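## Task

Place the eraser inside drawer A of the chest. Every other object must finish resting on the table. The drawers have no end stops and can be pulled fully out. Dropping the eraser into the drawer from just above its rim is allowed. All drawers must be closed at the end. The chest may slide a few centimetres and rotate a little but has to stay upright. Nothing counts as done if it only stays in place because the robot is holding it.

## Robot and tools

Robot: two 7-joint arms, left_arm and right_arm, each ending in a parallel two-pad gripper. The names are just labels, not image sides. The bases, their mounting plates and the metal frame behind them (on the floor) are fixed obstacles; a "too close" message counts a plate and its side of the frame as part of that arm.

Frame: one shared scene frame. Origin on the table top midway between the arms, +z up, +x out over the table, left_arm on the +y side. Positions are in metres, orientations are quaternions written w, x, y, z. Reported hand positions can be a little off, more so at long reach.

Gripper geometry: fingers point along the gripper's +z axis and close along its x axis. end_effector_position is the point between the pads; fingertips extend 17.5 mm past it. A pure rotation pivots about that point.

The row (used by both execute_actions and move): always 20 numbers covering both arms, even if one arm is idle. Order: left x, y, z, qw, qx, qy, qz, left gripper position, force_limit, speed, then the same ten for the right arm. x, y, z, q are an absolute target pose for that gripper in the scene frame, not an offset. The last three per arm are each in [-1, 1]: position +1 = fully open (50 mm), about -0.65 = pads touching, -1 = close until blocked (use this to grip); force_limit -1/0/+1 maps to roughly 20/102/185 N per pad (actual up to ~17% higher); speed -1/0/+1 maps to 20/85/150 mm/s of gap change. Any value in those slots is a command, so to leave a gripper unchanged repeat its previous three numbers. To keep an arm still, resend its last reported pose (position and quaternion) from before it was meant to stay. To hold an orientation, send the same target quaternion every time rather than copying a drifted reported one. A target more than 0.6 m from the arm's last reported position along any gripper axis is refused.

Tools:
- execute_actions {"actions": [...], "pictures": bool}. Empty list: just report state (with pictures). One action: {"rows": [[20 numbers], ...], "steps": n}, up to 15 rows and up to 15 steps of 1/30 s, at least 6 steps; each row is one step and the last row repeats. One wait: {"steps": n} up to 300, counted from the previous result. Pictures come only with an empty list or pictures true.
- move {"target": [20 numbers], "speed": m/s 0.002 to 0.5, default 0.25, turning up to twice that in rad/s}. Straight-line path for each gripper to its absolute pose, 0.5 to 10 s, both finishing together; finger numbers are sent at the start. Paths ignore obstacles and the other arm. Grippers lag, stray and may overshoot speed near full extension. Returns pictures and a "move:" line with the ending (done, off_target, moving, held, fault), limits that acted (paced = pose clipped; held = a check blocked steps, after which the arm may jump fast), and each gripper's distance to its pose.
- wait {"seconds": 0 to 10}: lets the scene run with no new command.
- zoom_image {"camera": cam_high | cam_left_wrist | cam_right_wrist, "region": [x0, y0, x1, y1]} in pixels of the 504x504 image, origin top-left, at most 504x504.
- finished_scene {"scene": 1 or 2}: irreversible; grades the scene and starts the next, whose task appears in its result.

Control behaviour: each step the commanded pose is clipped to within 70 mm and 16 degrees of the measured pose, then damped IK drives the joints, favouring position over orientation. After an action ends the arm only continues to its last clipped pose, so far targets need several calls; check the pose in each result. A result is taken 6 steps before an action ends; those steps run afterward. The simulation keeps running while you compose your next call. "Hand target" lines appear only when nothing is pending. A "pose unreachable" line and HELD markers mean the clearance check altered or blocked part of a row.

Results: state line left_arm: … | right_arm: … with position and quaternion. object_status: 0 moving, 1 blocked while opening, 2 blocked while closing (a grip), 3 reached commanded opening or pads met (likely nothing held). A new position value resets it to 0 until fingers settle. Stopped fingers only take new force_limit or speed after a position change of at least 0.01. Opening ≈ (250 - position_measured) × 0.202 mm. Grips lost with force_limit above -1 re-close automatically; with -1 status stays 2 even if empty, and a grip on an immovable off-centre object fades.

Avoid: knocking anything off the table, tipping the chest, dropping items from height, slamming drawers, hard pushes or hitting objects fast, and any contact or pressing between the arms. Joint load limits: 51.3 N m for waist, shoulder, upper arm roll, elbow; 32.3 N m for forearm roll, wrist pitch, wrist roll (held weight counts). Exceeding one stops that arm for 10 s. Holding loads heats motors: warning from 60 °C, at 75 °C the arm sinks (OVER-TEMPERATURE FAULT). Occasional brief tugs act on held parts. Release the item so it rests in drawer A, then push all drawers shut before finishing.

Each tool is called after "Emit:" by a JSON object that holds its "method" and its "body", one argument or row to a line.

## Session

Emit:
{"method": "execute_actions", "body": {
  "actions": []
}}

Scene clock: 0.00 s of 7200.00 s.
left_arm: end_effector_position=(+0.3962, +0.3722, +0.1735) position_measured=3 object_status=3 end_effector_quat_wxyz=(+0.132, -0.028, +0.890, -0.435) | right_arm: end_effector_position=(+0.7710, +0.2337, +0.3176) position_measured=3 object_status=3 end_effector_quat_wxyz=(+0.525, -0.541, +0.471, -0.459)
Joint positions: left_arm=[-0.738  0.635 -0.165  2.014  0.881  1.317  1.694] | right_arm=[-0.811  1.322  0.52   0.63   1.466  0.589  2.629]
Joint velocities: left_arm=[ 0.     0.    -0.     0.001  0.     0.    -0.001] | right_arm=[-0.    -0.    -0.    -0.    -0.    -0.    -0.001]
Hand target (left_arm): +0.396, +0.372, +0.174; +0.132, -0.028, +0.890, -0.435
Hand target (right_arm): +0.771, +0.234, +0.318; +0.525, -0.541, +0.471, -0.459

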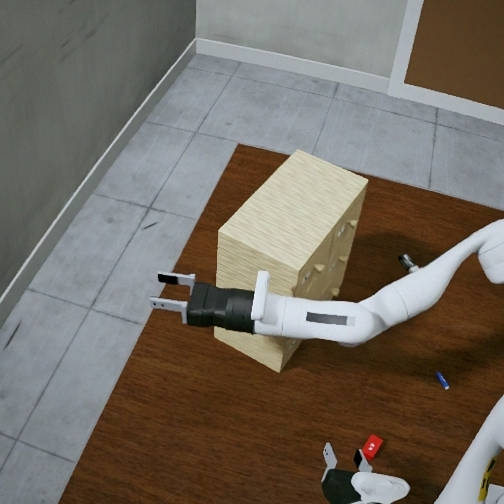

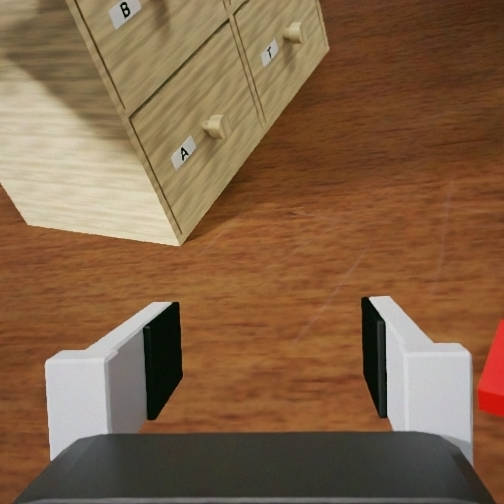

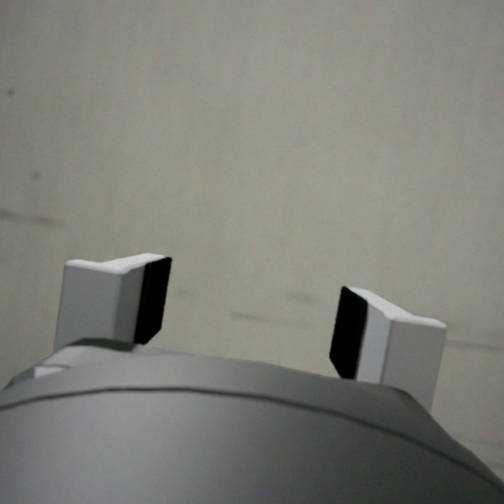

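Emit:
{"method": "move", "body": {
  "target": [0.25,0.42,0.2,0.132,-0.028,0.89,-0.435,1,0,0, 0.6,0.2,0.44,0.5,-0.5,0.5,-0.5,1,0,0],
  "speed": 0.2
}}

Emit:
{"method": "move", "body": {
  "target": [0.25,0.42,0.2,0.132,-0.028,0.89,-0.435,1,0,0, 0.3,-0.15,0.40,0.27,-0.653,0.653,-0.27,1,0,0],
  "speed": 0.25
}}

Scene clock: 2.07 s of 7200.00 s.
left_arm: end_effector_position=(+0.2497, +0.4203, +0.1992) position_measured=3 object_status=3 end_effector_quat_wxyz=(+0.132, -0.028, +0.891, -0.434) | right_arm: end_effector_position=(+0.6005, +0.1995, +0.4394) position_measured=3 object_status=3 end_effector_quat_wxyz=(+0.500, -0.500, +0.501, -0.500)
Joint positions: left_arm=[-1.018  0.532 -0.323  2.124  0.579  1.453  1.467] | right_arm=[-1.17   0.94   0.573  1.169  1.464  0.844  2.586]
Joint velocities: left_arm=[-0.003 -0.    -0.001  0.     0.     0.001 -0.001] | right_arm=[-0.003 -0.004 -0.002  0.002  0.     0.001 -0.002]
Hand target (left_arm): +0.250, +0.420, +0.199; +0.132, -0.028, +0.891, -0.434
Hand target (right_arm): +0.600, +0.200, +0.440; +0.500, -0.500, +0.501, -0.500
Off the commanded pose (left_arm): 0.001 m, 0 deg.
Off the commanded pose (right_arm): 0.001 m, 0 deg.
Kept back: nothing.
move: done

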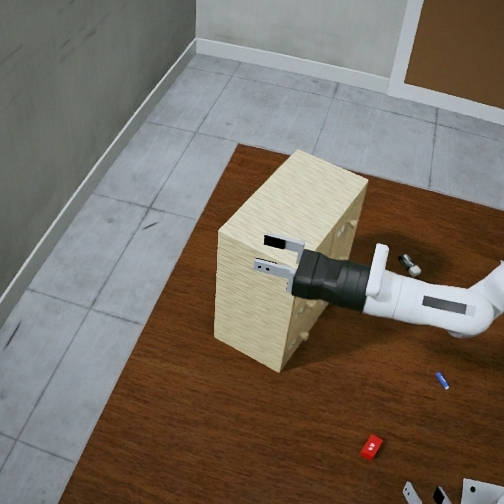

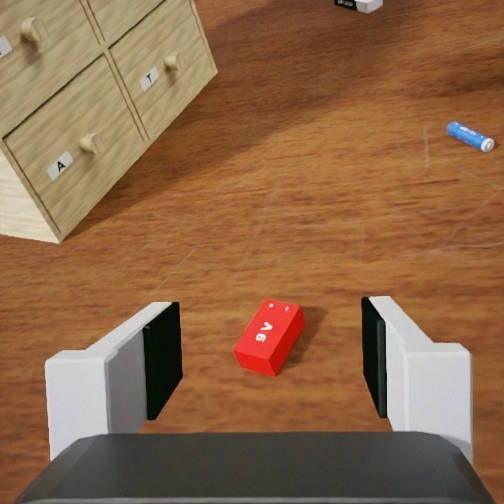

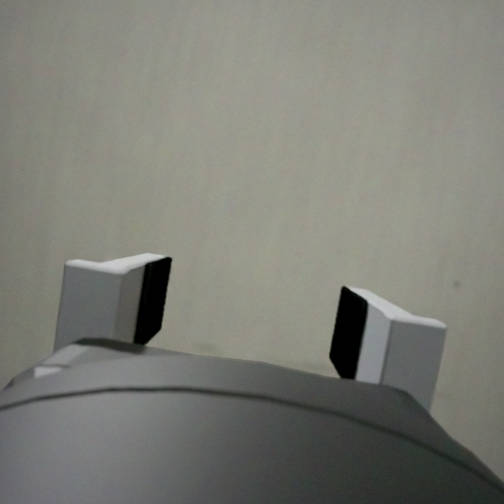

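Scene clock: 4.57 s of 7200.00 s.
left_arm: end_effector_position=(+0.2500, +0.4200, +0.2000) position_measured=3 object_status=3 end_effector_quat_wxyz=(+0.132, -0.028, +0.890, -0.435) | right_arm: end_effector_position=(+0.3008, -0.1500, +0.3984) position_measured=3 object_status=3 end_effector_quat_wxyz=(+0.271, -0.653, +0.654, -0.269)
Joint positions: left_arm=[-1.018  0.532 -0.323  2.124  0.579  1.455  1.467] | right_arm=[-1.543 -0.323  0.328  2.095  0.911  1.311  3.089]
Joint velocities: left_arm=[-0.001  0.     0.001  0.    -0.001  0.001  0.   ] | right_arm=[-0.    -0.008 -0.004 -0.001 -0.002  0.003  0.001]
Hand target (left_arm): +0.250, +0.420, +0.200; +0.132, -0.028, +0.890, -0.435
Hand target (right_arm): +0.301, -0.150, +0.399; -0.271, +0.653, -0.655, +0.268
Off the commanded pose (left_arm): 0.000 m, 0 deg.
Off the commanded pose (right_arm): 0.002 m, 0 deg.
Kept back: nothing.
move: done

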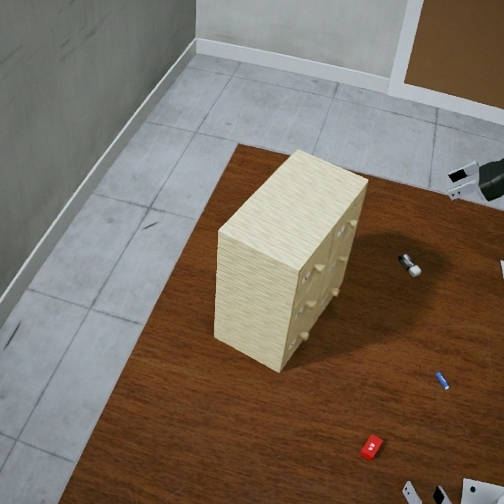

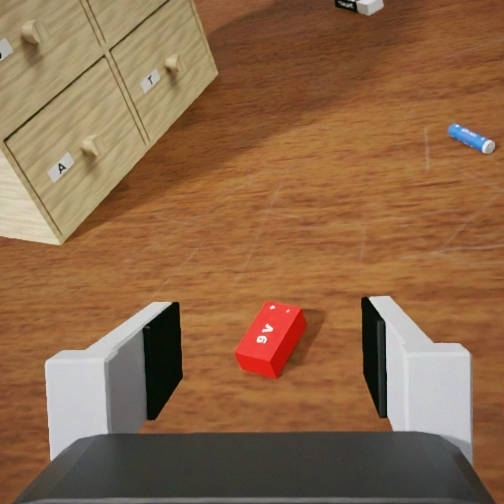

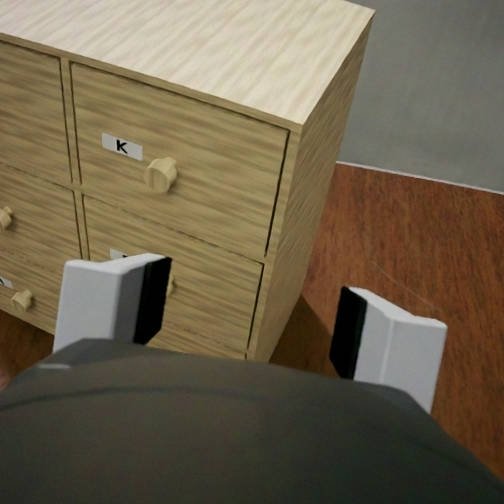

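Emit:
{"method": "move", "body": {
  "target": [0.40,0.085,0.10,0.338,-0.53,0.655,-0.417,1,-0.3,1, 0.33,-0.25,0.2,0,0.707,-0.707,0,1,-0.3,1],
  "speed": 0.3
}}

Scene clock: 21.80 s of 7200.00 s.
left_arm: end_effector_position=(+0.4082, +0.0887, +0.1059) position_measured=3 object_status=3 end_effector_quat_wxyz=(+0.320, -0.395, +0.603, -0.615) | right_arm: end_effector_position=(+0.3310, -0.2509, +0.1988) position_measured=3 object_status=3 end_effector_quat_wxyz=(+0.000, -0.707, +0.708, -0.001)
Joint positions: left_arm=[-0.197  2.146  0.649  2.576  2.091  2.102  0.006] | right_arm=[-2.176 -0.451  1.747  1.955  0.492  1.15   3.919]
Joint velocities: left_arm=[ 0.     0.     0.    -0.001 -0.     0.    -0.001] | right_arm=[ 0.  0. -0.  0. -0.  0. -0.]
Hand target (left_arm): +0.407, +0.088, +0.105; +0.318, -0.397, +0.603, -0.615
Hand target (right_arm): +0.331, -0.251, +0.199; -0.000, +0.707, -0.708, +0.001
Off the commanded pose (left_arm): 0.011 m, 28 deg.
Off the commanded pose (right_arm): 0.002 m, 0 deg.
TORQUE FAULT: the external load on joint 2 (shoulder) of the left arm reached its load limit, and that arm stopped for 10 seconds. A torque fault stops only its own arm. That arm's remaining commands of this call were not run. That arm's gripper holds where it stopped, with its grip as last carried out, and that arm accepts commands again: back off and push less far. That arm stops again, at the same cost, whenever a joint's load reaches its limit.
Kept back: nothing.
move: fault (left_arm); limits=paced

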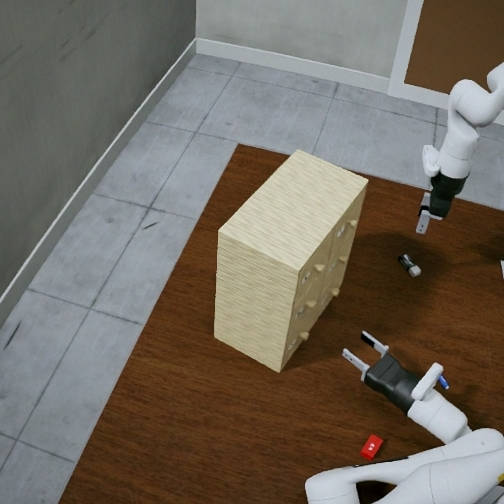

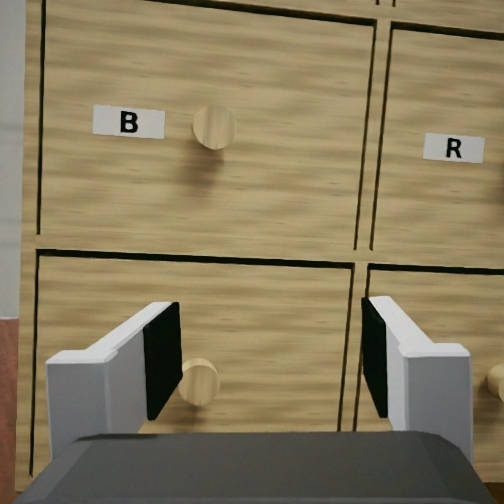

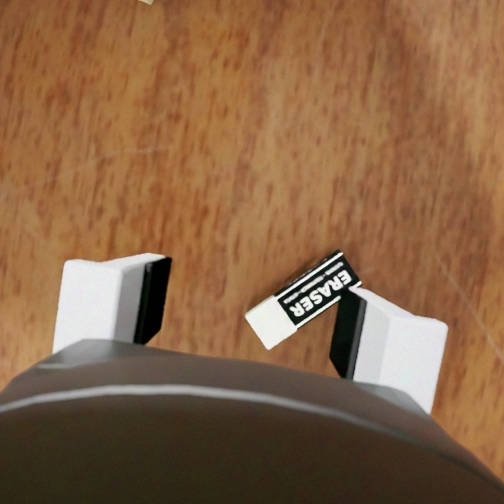

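Emit:
{"method": "move", "body": {
  "target": [0.25,0.42,0.22,0.132,-0.028,0.89,-0.435,1,-0.3,1, 0.331,-0.251,0.199,0,0.707,-0.707,0,1,-0.3,1],
  "speed": 0.2
}}

Scene clock: 25.10 s of 7200.00 s.
left_arm: end_effector_position=(+0.3951, +0.1266, +0.1181) position_measured=3 object_status=3 end_effector_quat_wxyz=(+0.346, -0.342, +0.595, -0.639) | right_arm: end_effector_position=(+0.3310, -0.2510, +0.1990) position_measured=3 object_status=3 end_effector_quat_wxyz=(+0.000, -0.707, +0.707, -0.000)
Joint positions: left_arm=[-0.332  2.094  0.358  2.577  1.821  2.067  0.008] | right_arm=[-2.174 -0.453  1.746  1.954  0.491  1.152  3.922]
Joint velocities: left_arm=[ 0.    -0.     0.    -0.     0.001  0.     0.001] | right_arm=[ 0.     0.     0.     0.    -0.001  0.    -0.   ]
Hand target (left_arm): +0.395, +0.127, +0.118; +0.346, -0.342, +0.595, -0.639
Hand target (right_arm): +0.331, -0.251, +0.199; -0.000, +0.707, -0.707, +0.000
Off the commanded pose (left_arm): 0.343 m, 61 deg; position and orientation clipped at the last step of the last action.
Off the commanded pose (right_arm): 0.000 m, 0 deg.
Kept back: nothing.
move: held (left_arm); limits=paced,held; held on 73 of 90 steps (left_arm), including the last (left_arm)
pose unreachable (left arm): on one or more control steps of this call this arm could not follow its commanded pose, so it was not sent that pose on those steps. On the call's last step it was still not sent that pose. It may still have moved: this result reports where it is.
cause: the commanded pose would bring two parts of the arm too close to each other (joints 1 (waist) to 5 (forearm roll) lie between them).

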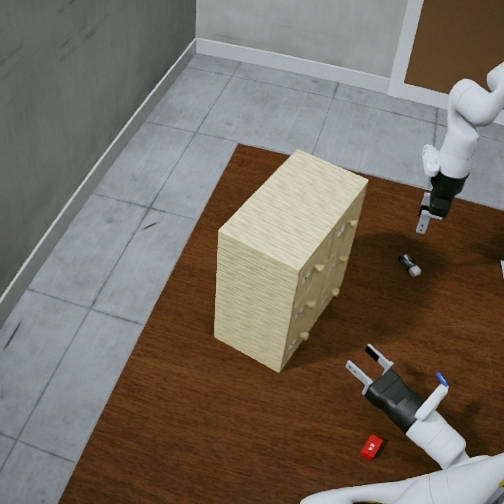

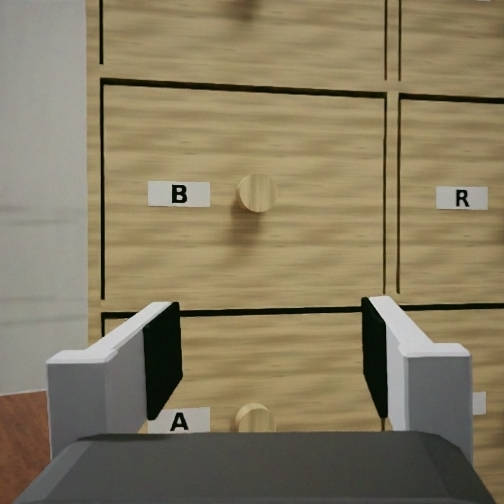

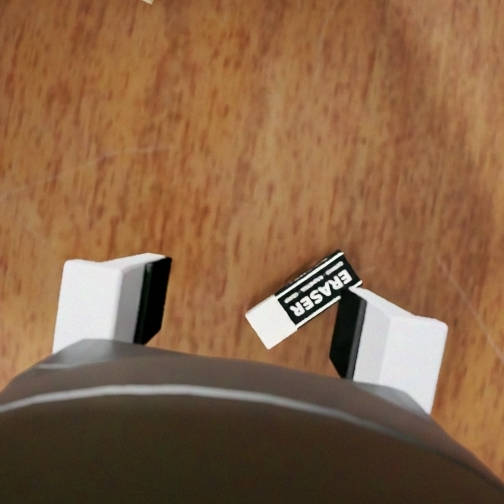

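Emit:
{"method": "move", "body": {
  "target": [0.40,0.16,0.36,0.346,-0.342,0.595,-0.639,1,-0.3,1, 0.331,-0.251,0.199,0,0.707,-0.707,0,1,-0.3,1],
  "speed": 0.15
}}

Scene clock: 32.03 s of 7200.00 s.
left_arm: end_effector_position=(+0.3997, +0.1599, +0.3626) position_measured=3 object_status=3 end_effector_quat_wxyz=(+0.201, -0.170, +0.680, -0.684) | right_arm: end_effector_position=(+0.3310, -0.2510, +0.1990) position_measured=3 object_status=3 end_effector_quat_wxyz=(+0.000, -0.707, +0.707, +0.000)
Joint positions: left_arm=[ 0.117  0.678 -0.88   2.577  1.497  2.098  1.573] | right_arm=[-2.174 -0.453  1.746  1.953  0.491  1.152  3.922]
Joint velocities: left_arm=[ 0.18  -0.072 -0.267 -0.    -0.001 -0.012  0.188] | right_arm=[ 0.     0.    -0.     0.     0.001 -0.    -0.   ]
Hand target (left_arm): +0.400, +0.160, +0.363; +0.200, -0.173, +0.684, -0.680
Hand target (right_arm): +0.331, -0.251, +0.199; -0.000, +0.707, -0.707, -0.000
Off the commanded pose (left_arm): 0.003 m, 28 deg; orientation clipped at the last step of the last action.
Off the commanded pose (right_arm): 0.000 m, 0 deg.
joint sent to its limit (left arm) — the command would take joint 4 (elbow) past its upper limit, so that joint was sent only as far as its limit.
Kept back: nothing.
move: moving (left_arm; no rest 5 s after the path's end); limits=paced

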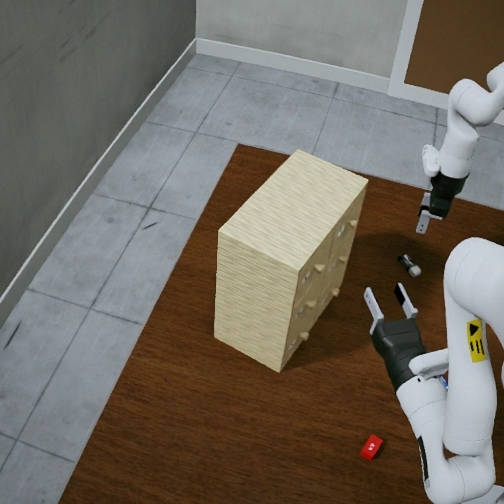

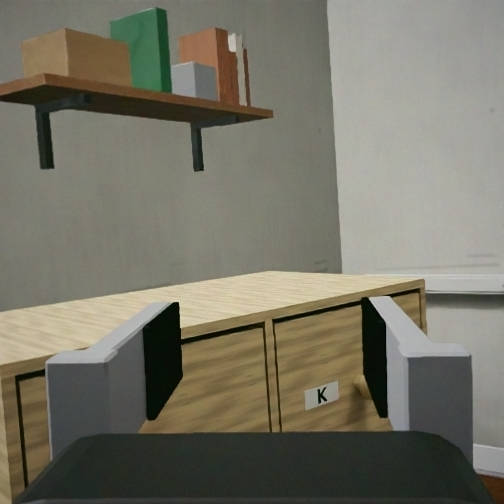

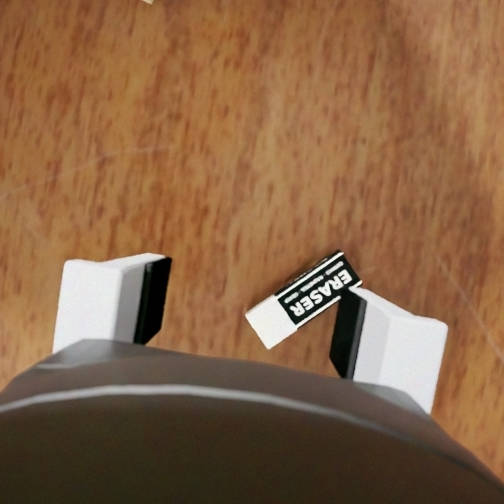

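Emit:
{"method": "move", "body": {
  "target": [0.41,0.144,0.23,0.189,-0.6,0.741,-0.233,1,-0.3,1, 0.331,-0.251,0.199,0,0.707,-0.707,0,1,-0.3,1],
  "speed": 0.15
}}

Scene clock: 36.90 s of 7200.00 s.
left_arm: end_effector_position=(+0.4097, +0.1412, +0.2284) position_measured=3 object_status=3 end_effector_quat_wxyz=(+0.183, -0.600, +0.744, -0.232) | right_arm: end_effector_position=(+0.3310, -0.2510, +0.1990) position_measured=3 object_status=3 end_effector_quat_wxyz=(+0.000, -0.707, +0.707, -0.000)
Joint positions: left_arm=[ 1.851  0.882 -1.974  2.271  1.275  0.972  3.818] | right_arm=[-2.174 -0.453  1.746  1.953  0.491  1.152  3.922]
Joint velocities: left_arm=[-0.005  0.006  0.003 -0.007 -0.008  0.001  0.013] | right_arm=[ 0.     0.     0.     0.001  0.     0.    -0.   ]
Hand target (left_arm): +0.410, +0.141, +0.228; +0.183, -0.600, +0.744, -0.232
Hand target (right_arm): +0.331, -0.251, +0.199; -0.000, +0.707, -0.707, -0.000
Off the commanded pose (left_arm): 0.003 m, 1 deg.
Off the commanded pose (right_arm): 0.000 m, 0 deg.
Kept back: nothing.
move: done

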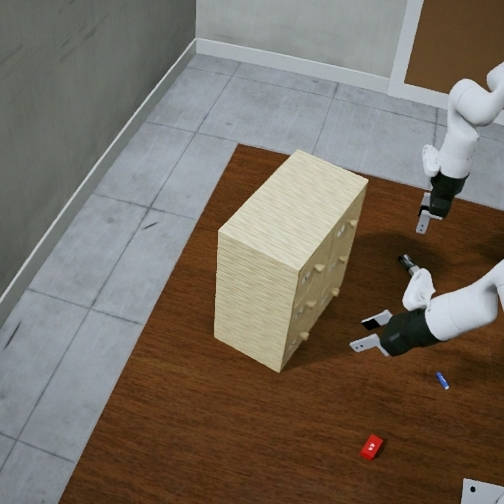

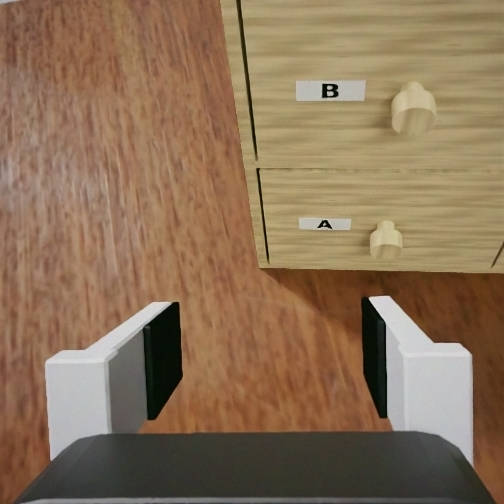

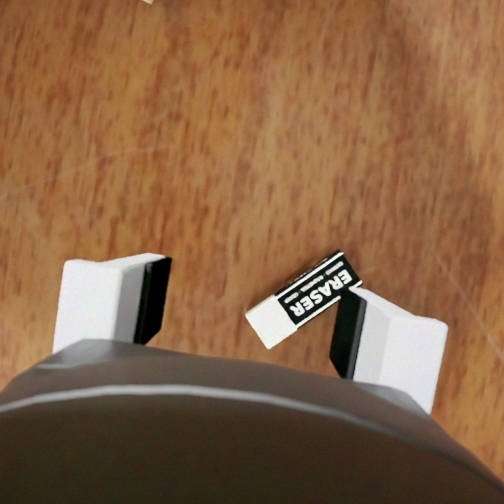

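Emit:
{"method": "move", "body": {
  "target": [0.465,0.07,0.115,0.189,-0.6,0.741,-0.233,1,-0.3,1, 0.331,-0.251,0.199,0,0.707,-0.707,0,1,-0.3,1],
  "speed": 0.15
}}

Scene clock: 38.63 s of 7200.00 s.
left_arm: end_effector_position=(+0.4646, +0.0691, +0.1152) position_measured=3 object_status=3 end_effector_quat_wxyz=(+0.188, -0.600, +0.741, -0.234) | right_arm: end_effector_position=(+0.3310, -0.2510, +0.1990) position_measured=3 object_status=3 end_effector_quat_wxyz=(+0.000, -0.707, +0.707, +0.000)
Joint positions: left_arm=[ 1.656  1.145 -1.569  2.181  1.703  0.898  3.798] | right_arm=[-2.174 -0.453  1.746  1.953  0.491  1.152  3.922]
Joint velocities: left_arm=[-0.004  0.006  0.003 -0.001  0.003 -0.002 -0.001] | right_arm=[ 0.     0.    -0.001  0.    -0.    -0.    -0.001]
Hand target (left_arm): +0.465, +0.069, +0.115; +0.189, -0.600, +0.741, -0.233
Hand target (right_arm): +0.331, -0.251, +0.199; -0.000, +0.707, -0.707, -0.000
Off the commanded pose (left_arm): 0.001 m, 0 deg.
Off the commanded pose (right_arm): 0.000 m, 0 deg.
Kept back: nothing.
move: done

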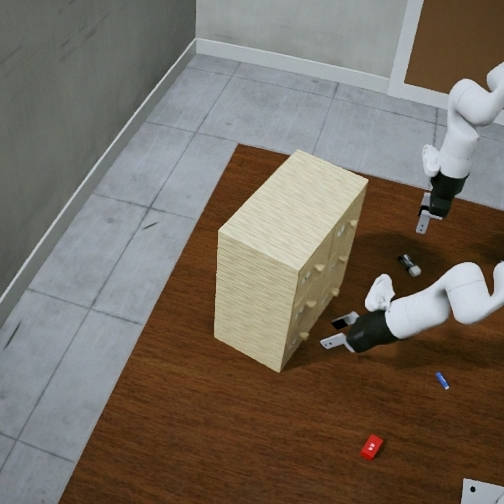

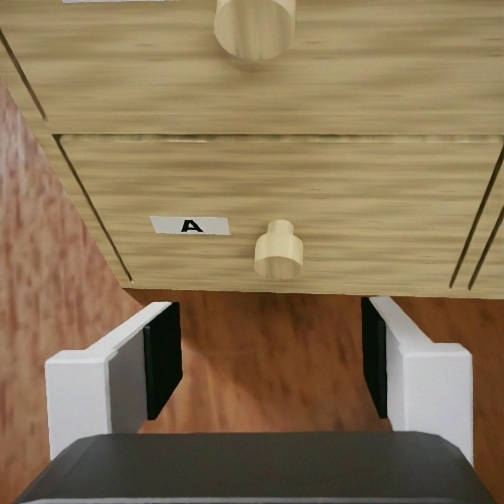

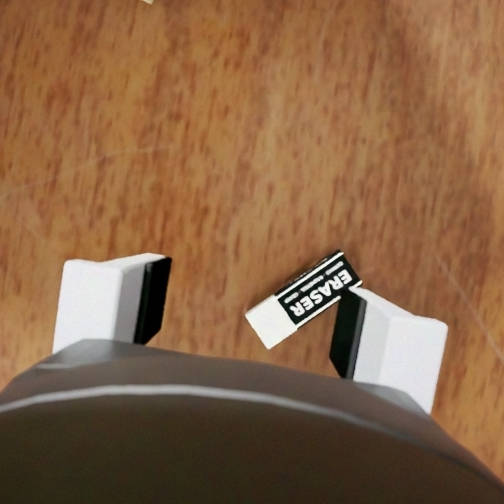

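Emit:
{"method": "move", "body": {
  "target": [0.485,0.063,0.07,0.266,-0.57,0.704,-0.328,1,-0.3,1, 0.331,-0.251,0.199,0,0.707,-0.707,0,1,-0.3,1],
  "speed": 0.1
}}

Scene clock: 40.67 s of 7200.00 s.
left_arm: end_effector_position=(+0.4849, +0.0626, +0.0700) position_measured=3 object_status=3 end_effector_quat_wxyz=(+0.266, -0.571, +0.704, -0.328) | right_arm: end_effector_position=(+0.3310, -0.2510, +0.1990) position_measured=3 object_status=3 end_effector_quat_wxyz=(+0.000, -0.707, +0.707, -0.000)
Joint positions: left_arm=[ 1.707  1.503 -1.473  2.307  2.351  0.926  3.596] | right_arm=[-2.174 -0.453  1.746  1.953  0.491  1.152  3.922]
Joint velocities: left_arm=[ 0.003  0.017  0.005  0.003  0.016 -0.    -0.006] | right_arm=[-0.    -0.    -0.001  0.    -0.001  0.     0.   ]
Hand target (left_arm): +0.485, +0.063, +0.070; +0.266, -0.570, +0.705, -0.328
Hand target (right_arm): +0.331, -0.251, +0.199; -0.000, +0.707, -0.707, -0.000
Off the commanded pose (left_arm): 0.000 m, 0 deg.
Off the commanded pose (right_arm): 0.000 m, 0 deg.
Kept back: nothing.
move: done

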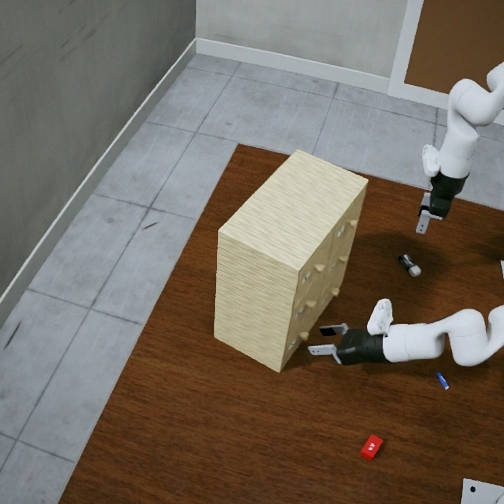

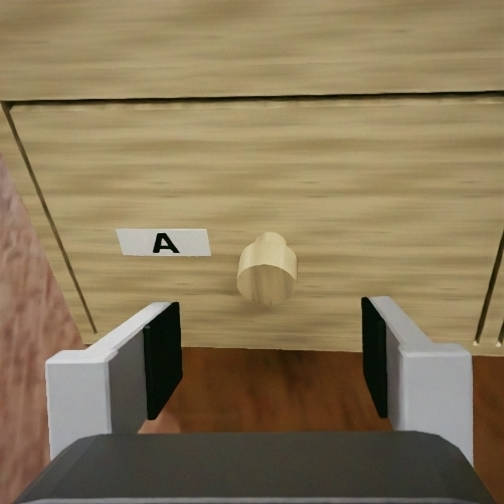

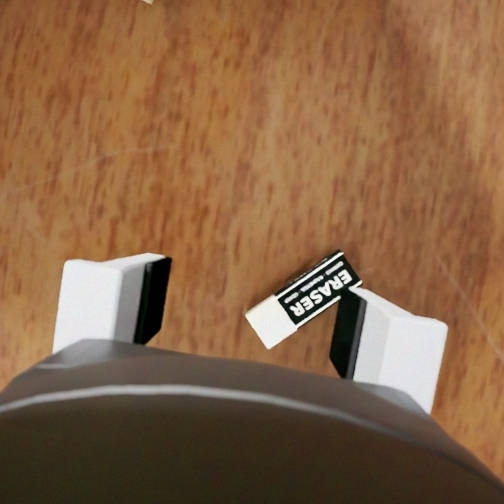

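Emit:
{"method": "move", "body": {
  "target": [0.505,0.059,0.066,0.266,-0.57,0.704,-0.328,1,-0.3,1, 0.331,-0.251,0.199,0,0.707,-0.707,0,1,-0.3,1],
  "speed": 0.05
}}

Scene clock: 41.70 s of 7200.00 s.
left_arm: end_effector_position=(+0.5049, +0.0588, +0.0661) position_measured=3 object_status=3 end_effector_quat_wxyz=(+0.266, -0.570, +0.704, -0.328) | right_arm: end_effector_position=(+0.3310, -0.2510, +0.1990) position_measured=3 object_status=3 end_effector_quat_wxyz=(+0.000, -0.707, +0.707, +0.000)
Joint positions: left_arm=[ 1.662  1.515 -1.467  2.257  2.356  0.925  3.6  ] | right_arm=[-2.174 -0.453  1.746  1.953  0.491  1.152  3.922]
Joint velocities: left_arm=[-0.004  0.001  0.001 -0.003  0.     0.    -0.001] | right_arm=[-0.     0.    -0.001 -0.     0.001  0.     0.001]
Hand target (left_arm): +0.505, +0.059, +0.066; +0.266, -0.570, +0.704, -0.328
Hand target (right_arm): +0.331, -0.251, +0.199; -0.000, +0.707, -0.707, -0.000
Off the commanded pose (left_arm): 0.000 m, 0 deg.
Off the commanded pose (right_arm): 0.000 m, 0 deg.
Kept back: nothing.
move: done

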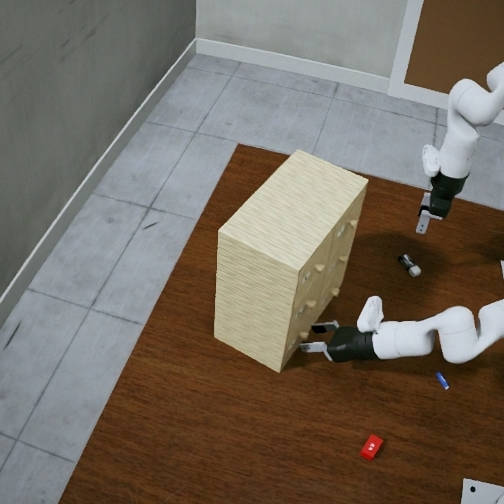

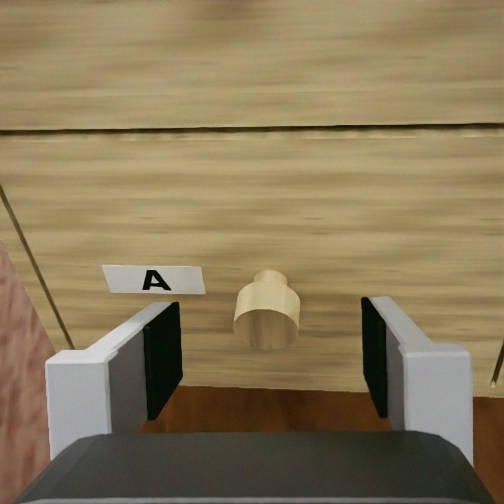

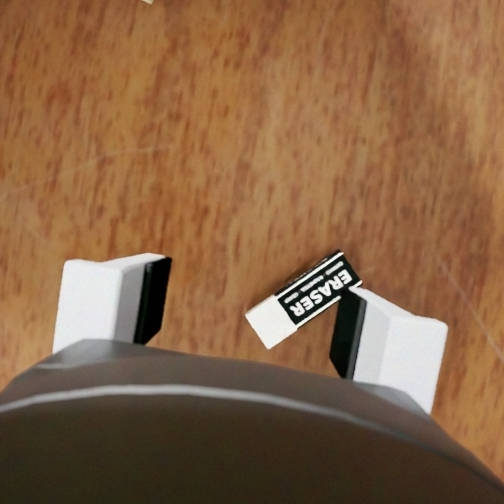

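Emit:
{"method": "move", "body": {
  "target": [0.512,0.0575,0.065,0.266,-0.57,0.704,-0.328,1,-0.3,1, 0.331,-0.251,0.199,0,0.707,-0.707,0,1,-0.3,1],
  "speed": 0.03
}}

Emit:
{"method": "move", "body": {
  "target": [0.512,0.0575,0.065,0.266,-0.57,0.704,-0.328,-1,-0.3,0.5, 0.331,-0.251,0.199,0,0.707,-0.707,0,1,-0.3,1]
}}

Scene clock: 42.63 s of 7200.00 s.
left_arm: end_effector_position=(+0.5119, +0.0574, +0.0651) position_measured=3 object_status=3 end_effector_quat_wxyz=(+0.266, -0.570, +0.704, -0.328) | right_arm: end_effector_position=(+0.3310, -0.2510, +0.1990) position_measured=3 object_status=3 end_effector_quat_wxyz=(+0.000, -0.707, +0.707, +0.000)
Joint positions: left_arm=[ 1.646  1.517 -1.465  2.239  2.356  0.923  3.603] | right_arm=[-2.174 -0.453  1.746  1.953  0.491  1.152  3.922]
Joint velocities: left_arm=[-0.004  0.001  0.001 -0.003  0.001 -0.001  0.001] | right_arm=[-0.    -0.    -0.    -0.    -0.002  0.    -0.   ]
Hand target (left_arm): +0.512, +0.057, +0.065; +0.266, -0.570, +0.704, -0.328
Hand target (right_arm): +0.331, -0.251, +0.199; -0.000, +0.707, -0.707, -0.000
Off the commanded pose (left_arm): 0.000 m, 0 deg.
Off the commanded pose (right_arm): 0.000 m, 0 deg.
Kept back: nothing.
move: done

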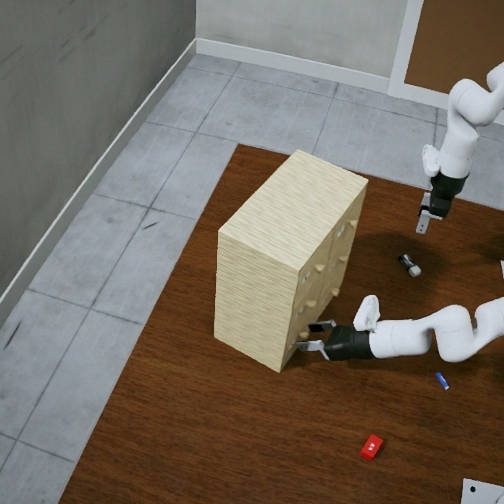

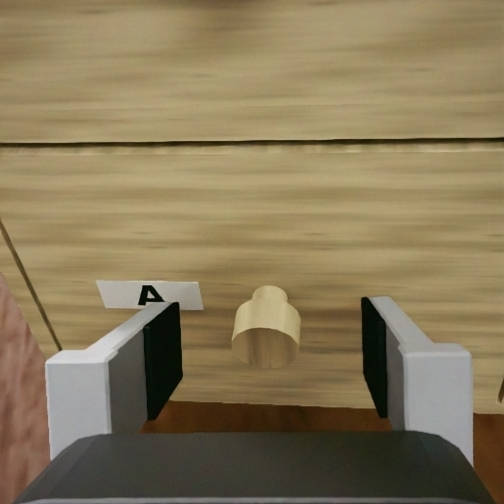

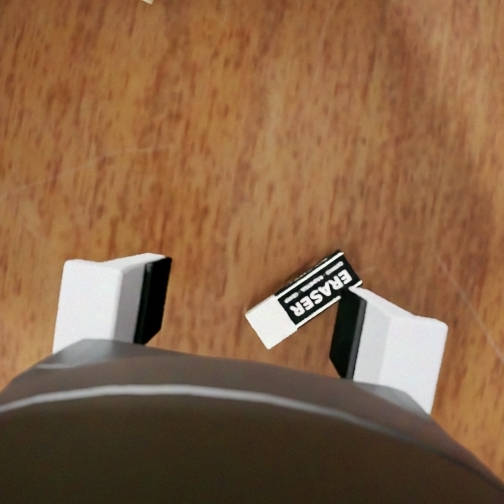

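Scene clock: 43.33 s of 7200.00 s.
left_arm: end_effector_position=(+0.5119, +0.0575, +0.0651) position_measured=180 object_status=2 end_effector_quat_wxyz=(+0.266, -0.570, +0.704, -0.328) | right_arm: end_effector_position=(+0.3310, -0.2510, +0.1990) position_measured=3 object_status=3 end_effector_quat_wxyz=(+0.000, -0.707, +0.707, -0.000)
Joint positions: left_arm=[ 1.646  1.517 -1.466  2.239  2.356  0.923  3.603] | right_arm=[-2.174 -0.453  1.746  1.953  0.491  1.152  3.922]
Joint velocities: left_arm=[ 0.    -0.     0.    -0.     0.    -0.     0.001] | right_arm=[-0.     0.     0.    -0.     0.     0.     0.001]
Hand target (left_arm): +0.512, +0.057, +0.065; +0.266, -0.570, +0.704, -0.328
Hand target (right_arm): +0.331, -0.251, +0.199; -0.000, +0.707, -0.707, -0.000
Off the commanded pose (left_arm): 0.000 m, 0 deg.
Off the commanded pose (right_arm): 0.000 m, 0 deg.
Kept back: nothing.
move: done

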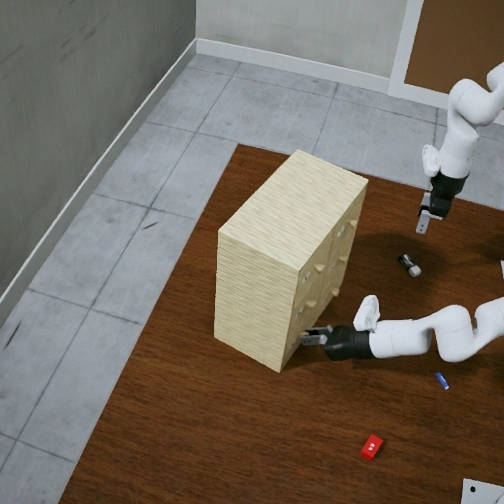

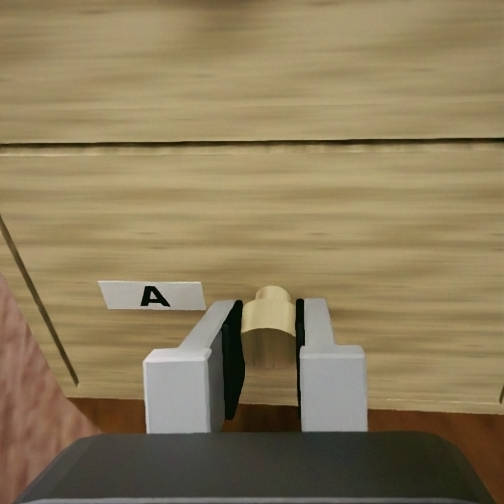

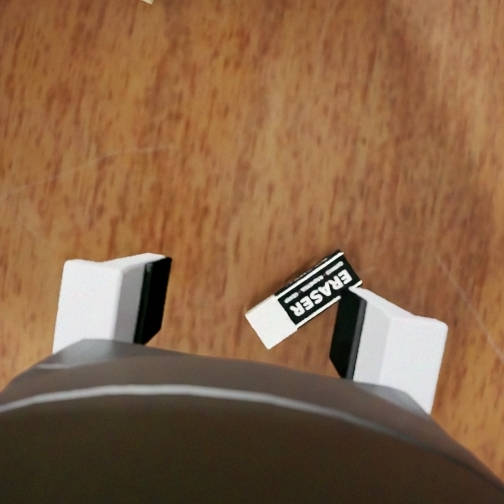

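Emit:
{"method": "move", "body": {
  "target": [0.419,0.0773,0.065,0.266,-0.57,0.704,-0.328,-1,-0.3,0.5, 0.32,-0.281,0.11,0,0.326,-0.946,0,1,-0.3,1],
  "speed": 0.08
}}

Scene clock: 49.63 s of 7200.00 s.
left_arm: end_effector_position=(+0.4193, +0.0786, +0.0645) position_measured=180 object_status=2 end_effector_quat_wxyz=(+0.267, -0.571, +0.704, -0.327) | right_arm: end_effector_position=(+0.3200, -0.2811, +0.1098) position_measured=3 object_status=3 end_effector_quat_wxyz=(-0.000, -0.326, +0.945, -0.000)
Joint positions: left_arm=[ 1.872  1.515 -1.45   2.461  2.39   0.917  3.604] | right_arm=[-2.442 -0.476  2.177  2.107  0.538  0.825  3.046]
Joint velocities: left_arm=[ 0.003  0.     0.001  0.003  0.    -0.001  0.001] | right_arm=[-0.006 -0.001  0.003  0.001  0.004 -0.003 -0.009]
Hand target (left_arm): +0.419, +0.077, +0.065; +0.266, -0.570, +0.705, -0.328
Hand target (right_arm): +0.320, -0.281, +0.110; -0.000, -0.326, +0.945, -0.000
Off the commanded pose (left_arm): 0.001 m, 0 deg.
Off the commanded pose (right_arm): 0.000 m, 0 deg.
Kept back: nothing.
move: done

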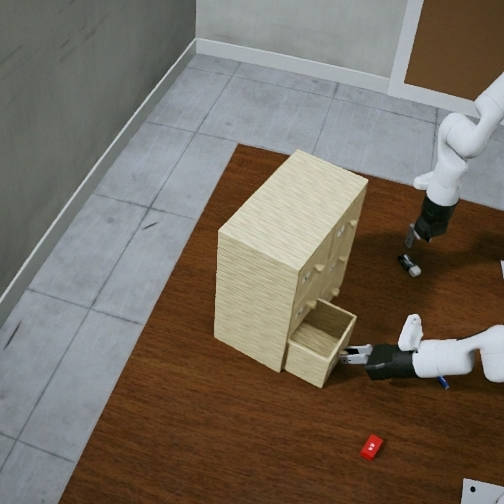

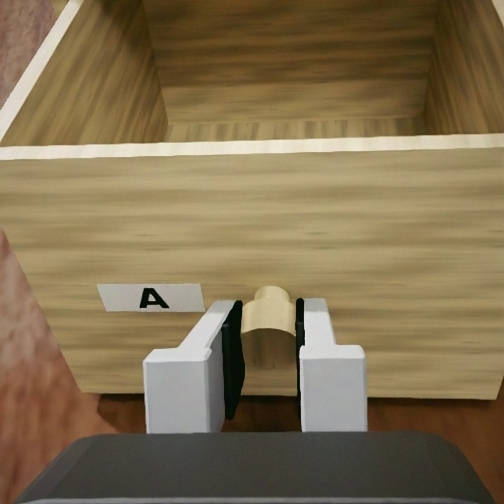

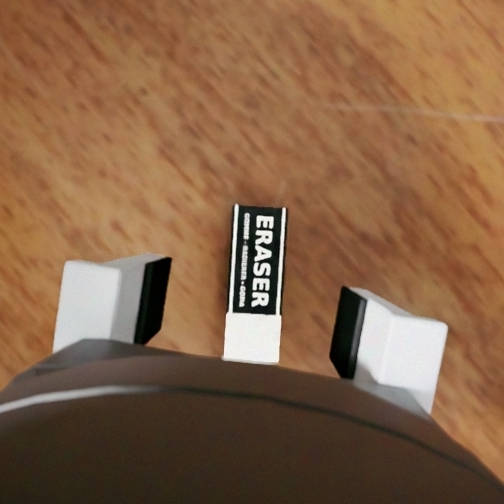

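Emit:
{"method": "move", "body": {
  "target": [0.419,0.0773,0.065,0.266,-0.57,0.704,-0.328,1,-0.3,1, 0.32,-0.281,0.024,0,0.326,-0.946,0,1,-0.3,1],
  "speed": 0.12
}}

Emit:
{"method": "move", "body": {
  "target": [0.385,0.085,0.10,0.266,-0.57,0.704,-0.328,1,-0.3,1, 0.32,-0.281,0.024,0,0.326,-0.946,0,-1,-0.4,0.5],
  "speed": 0.1
}}

Emit:
{"method": "move", "body": {
  "target": [0.36,0.28,0.25,0.189,-0.6,0.741,-0.233,1,-0.3,1, 0.32,-0.25,0.22,0,0.326,-0.946,0,-1,-0.4,0.5],
  "speed": 0.2
}}

Scene clock: 51.23 s of 7200.00 s.
left_arm: end_effector_position=(+0.4190, +0.0773, +0.0650) position_measured=3 object_status=3 end_effector_quat_wxyz=(+0.266, -0.570, +0.704, -0.328) | right_arm: end_effector_position=(+0.3199, -0.2811, +0.0239) position_measured=3 object_status=3 end_effector_quat_wxyz=(-0.000, -0.326, +0.945, +0.000)
Joint positions: left_arm=[ 1.873  1.515 -1.451  2.461  2.391  0.918  3.604] | right_arm=[-2.614 -0.654  2.389  2.19   0.819  0.605  2.805]
Joint velocities: left_arm=[-0.  0.  0. -0. -0.  0. -0.] | right_arm=[-0.007 -0.004  0.     0.001  0.005 -0.002 -0.006]
Hand target (left_arm): +0.419, +0.077, +0.065; +0.266, -0.570, +0.704, -0.328
Hand target (right_arm): +0.320, -0.281, +0.024; -0.000, -0.326, +0.945, +0.000
Off the commanded pose (left_arm): 0.000 m, 0 deg.
Off the commanded pose (right_arm): 0.000 m, 0 deg.
Kept back: nothing.
move: done

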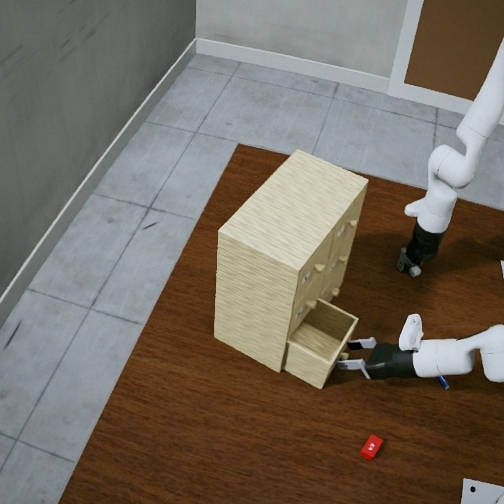

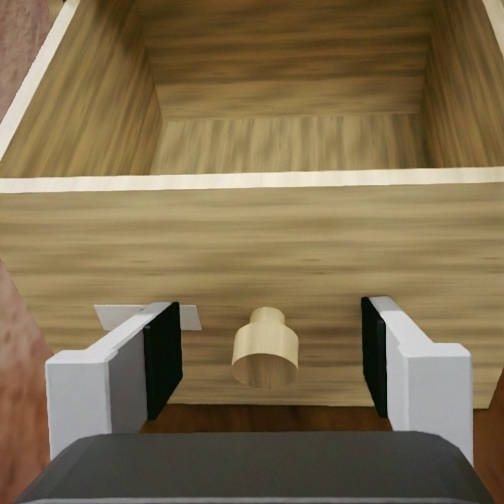

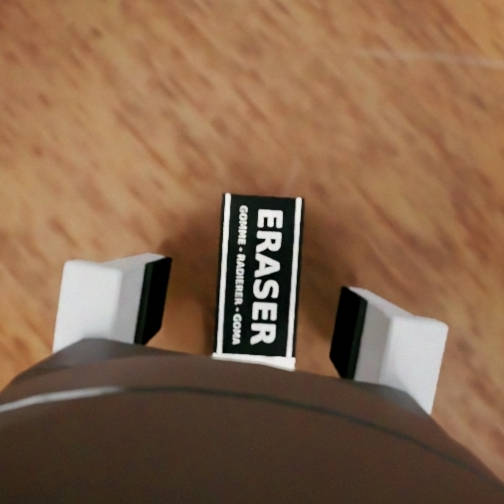

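Scene clock: 52.17 s of 7200.00 s.
left_arm: end_effector_position=(+0.3853, +0.0854, +0.0999) position_measured=3 object_status=3 end_effector_quat_wxyz=(+0.267, -0.570, +0.704, -0.328) | right_arm: end_effector_position=(+0.3200, -0.2810, +0.0240) position_measured=146 object_status=2 end_effector_quat_wxyz=(+0.000, -0.326, +0.945, +0.000)
Joint positions: left_arm=[ 1.98   1.393 -1.526  2.534  2.276  0.849  3.598] | right_arm=[-2.614 -0.654  2.389  2.19   0.819  0.606  2.805]
Joint velocities: left_arm=[ 0.008 -0.008 -0.002 -0.001 -0.005 -0.002  0.003] | right_arm=[ 0.001 -0.     0.001 -0.     0.002  0.    -0.   ]
Hand target (left_arm): +0.385, +0.085, +0.100; +0.266, -0.570, +0.704, -0.328
Hand target (right_arm): +0.320, -0.281, +0.024; -0.000, -0.326, +0.945, -0.000
Off the commanded pose (left_arm): 0.000 m, 0 deg.
Off the commanded pose (right_arm): 0.000 m, 0 deg.
Kept back: nothing.
move: done

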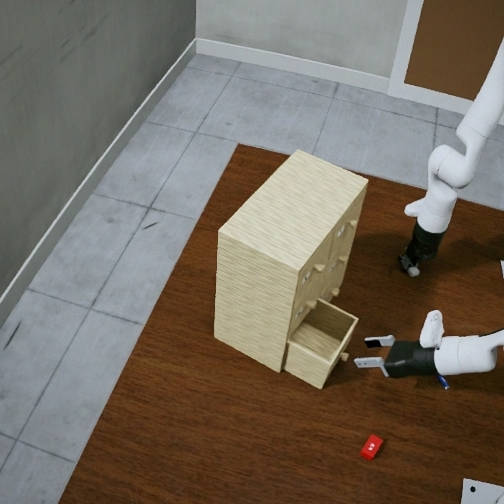

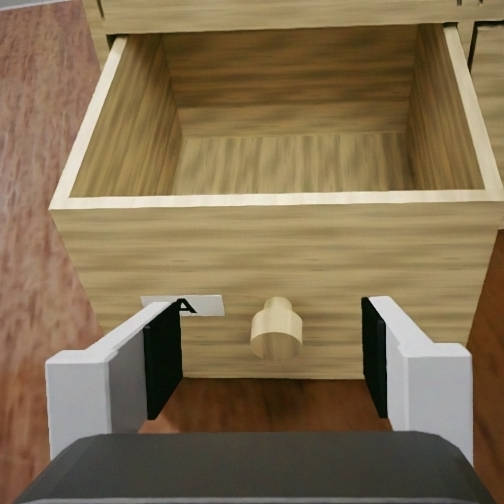

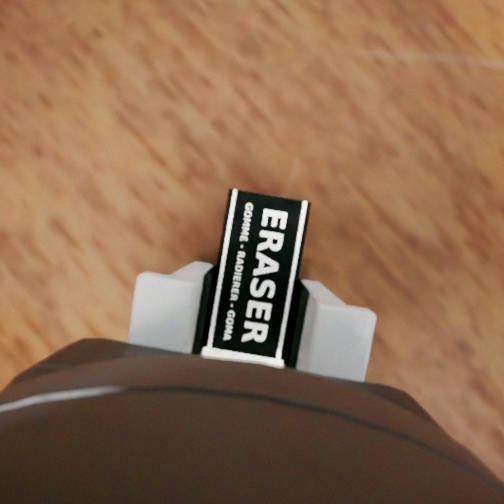

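Scene clock: 54.53 s of 7200.00 s.
left_arm: end_effector_position=(+0.3609, +0.2816, +0.2506) position_measured=3 object_status=3 end_effector_quat_wxyz=(+0.190, -0.600, +0.741, -0.234) | right_arm: end_effector_position=(+0.3204, -0.2505, +0.2205) position_measured=146 object_status=2 end_effector_quat_wxyz=(+0.000, -0.325, +0.946, -0.000)
Joint positions: left_arm=[ 1.992  0.589 -2.434  2.474  1.037  0.867  3.461] | right_arm=[-2.362 -0.283  2.037  1.897  0.28   1.129  3.207]
Joint velocities: left_arm=[ 0.001  0.002 -0.001 -0.    -0.001  0.001  0.   ] | right_arm=[-0.001  0.    -0.001 -0.     0.     0.     0.001]
Hand target (left_arm): +0.361, +0.282, +0.251; +0.190, -0.600, +0.741, -0.234
Hand target (right_arm): +0.320, -0.250, +0.221; +0.000, -0.325, +0.946, -0.000
Off the commanded pose (left_arm): 0.002 m, 0 deg.
Off the commanded pose (right_arm): 0.001 m, 0 deg.
Kept back: nothing.
move: done

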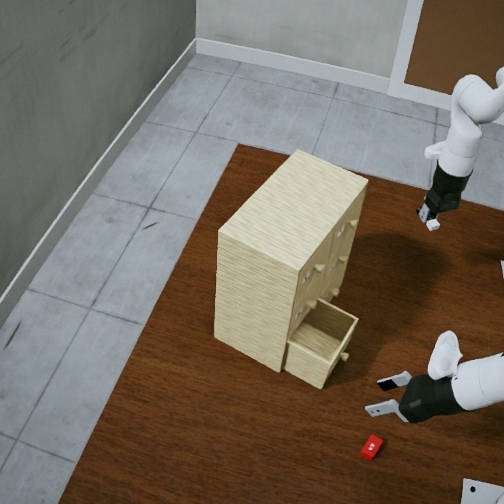

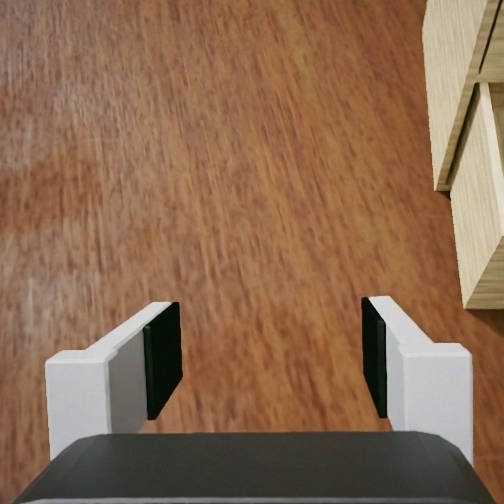

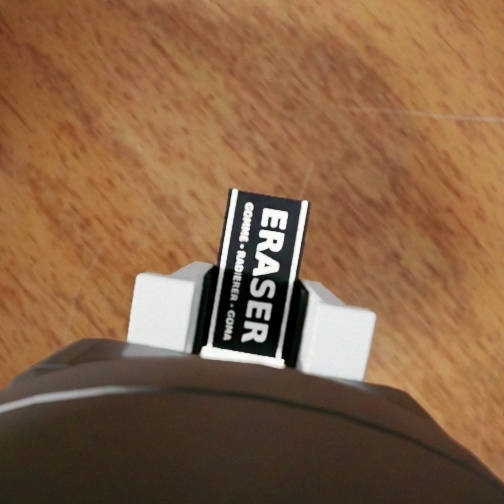

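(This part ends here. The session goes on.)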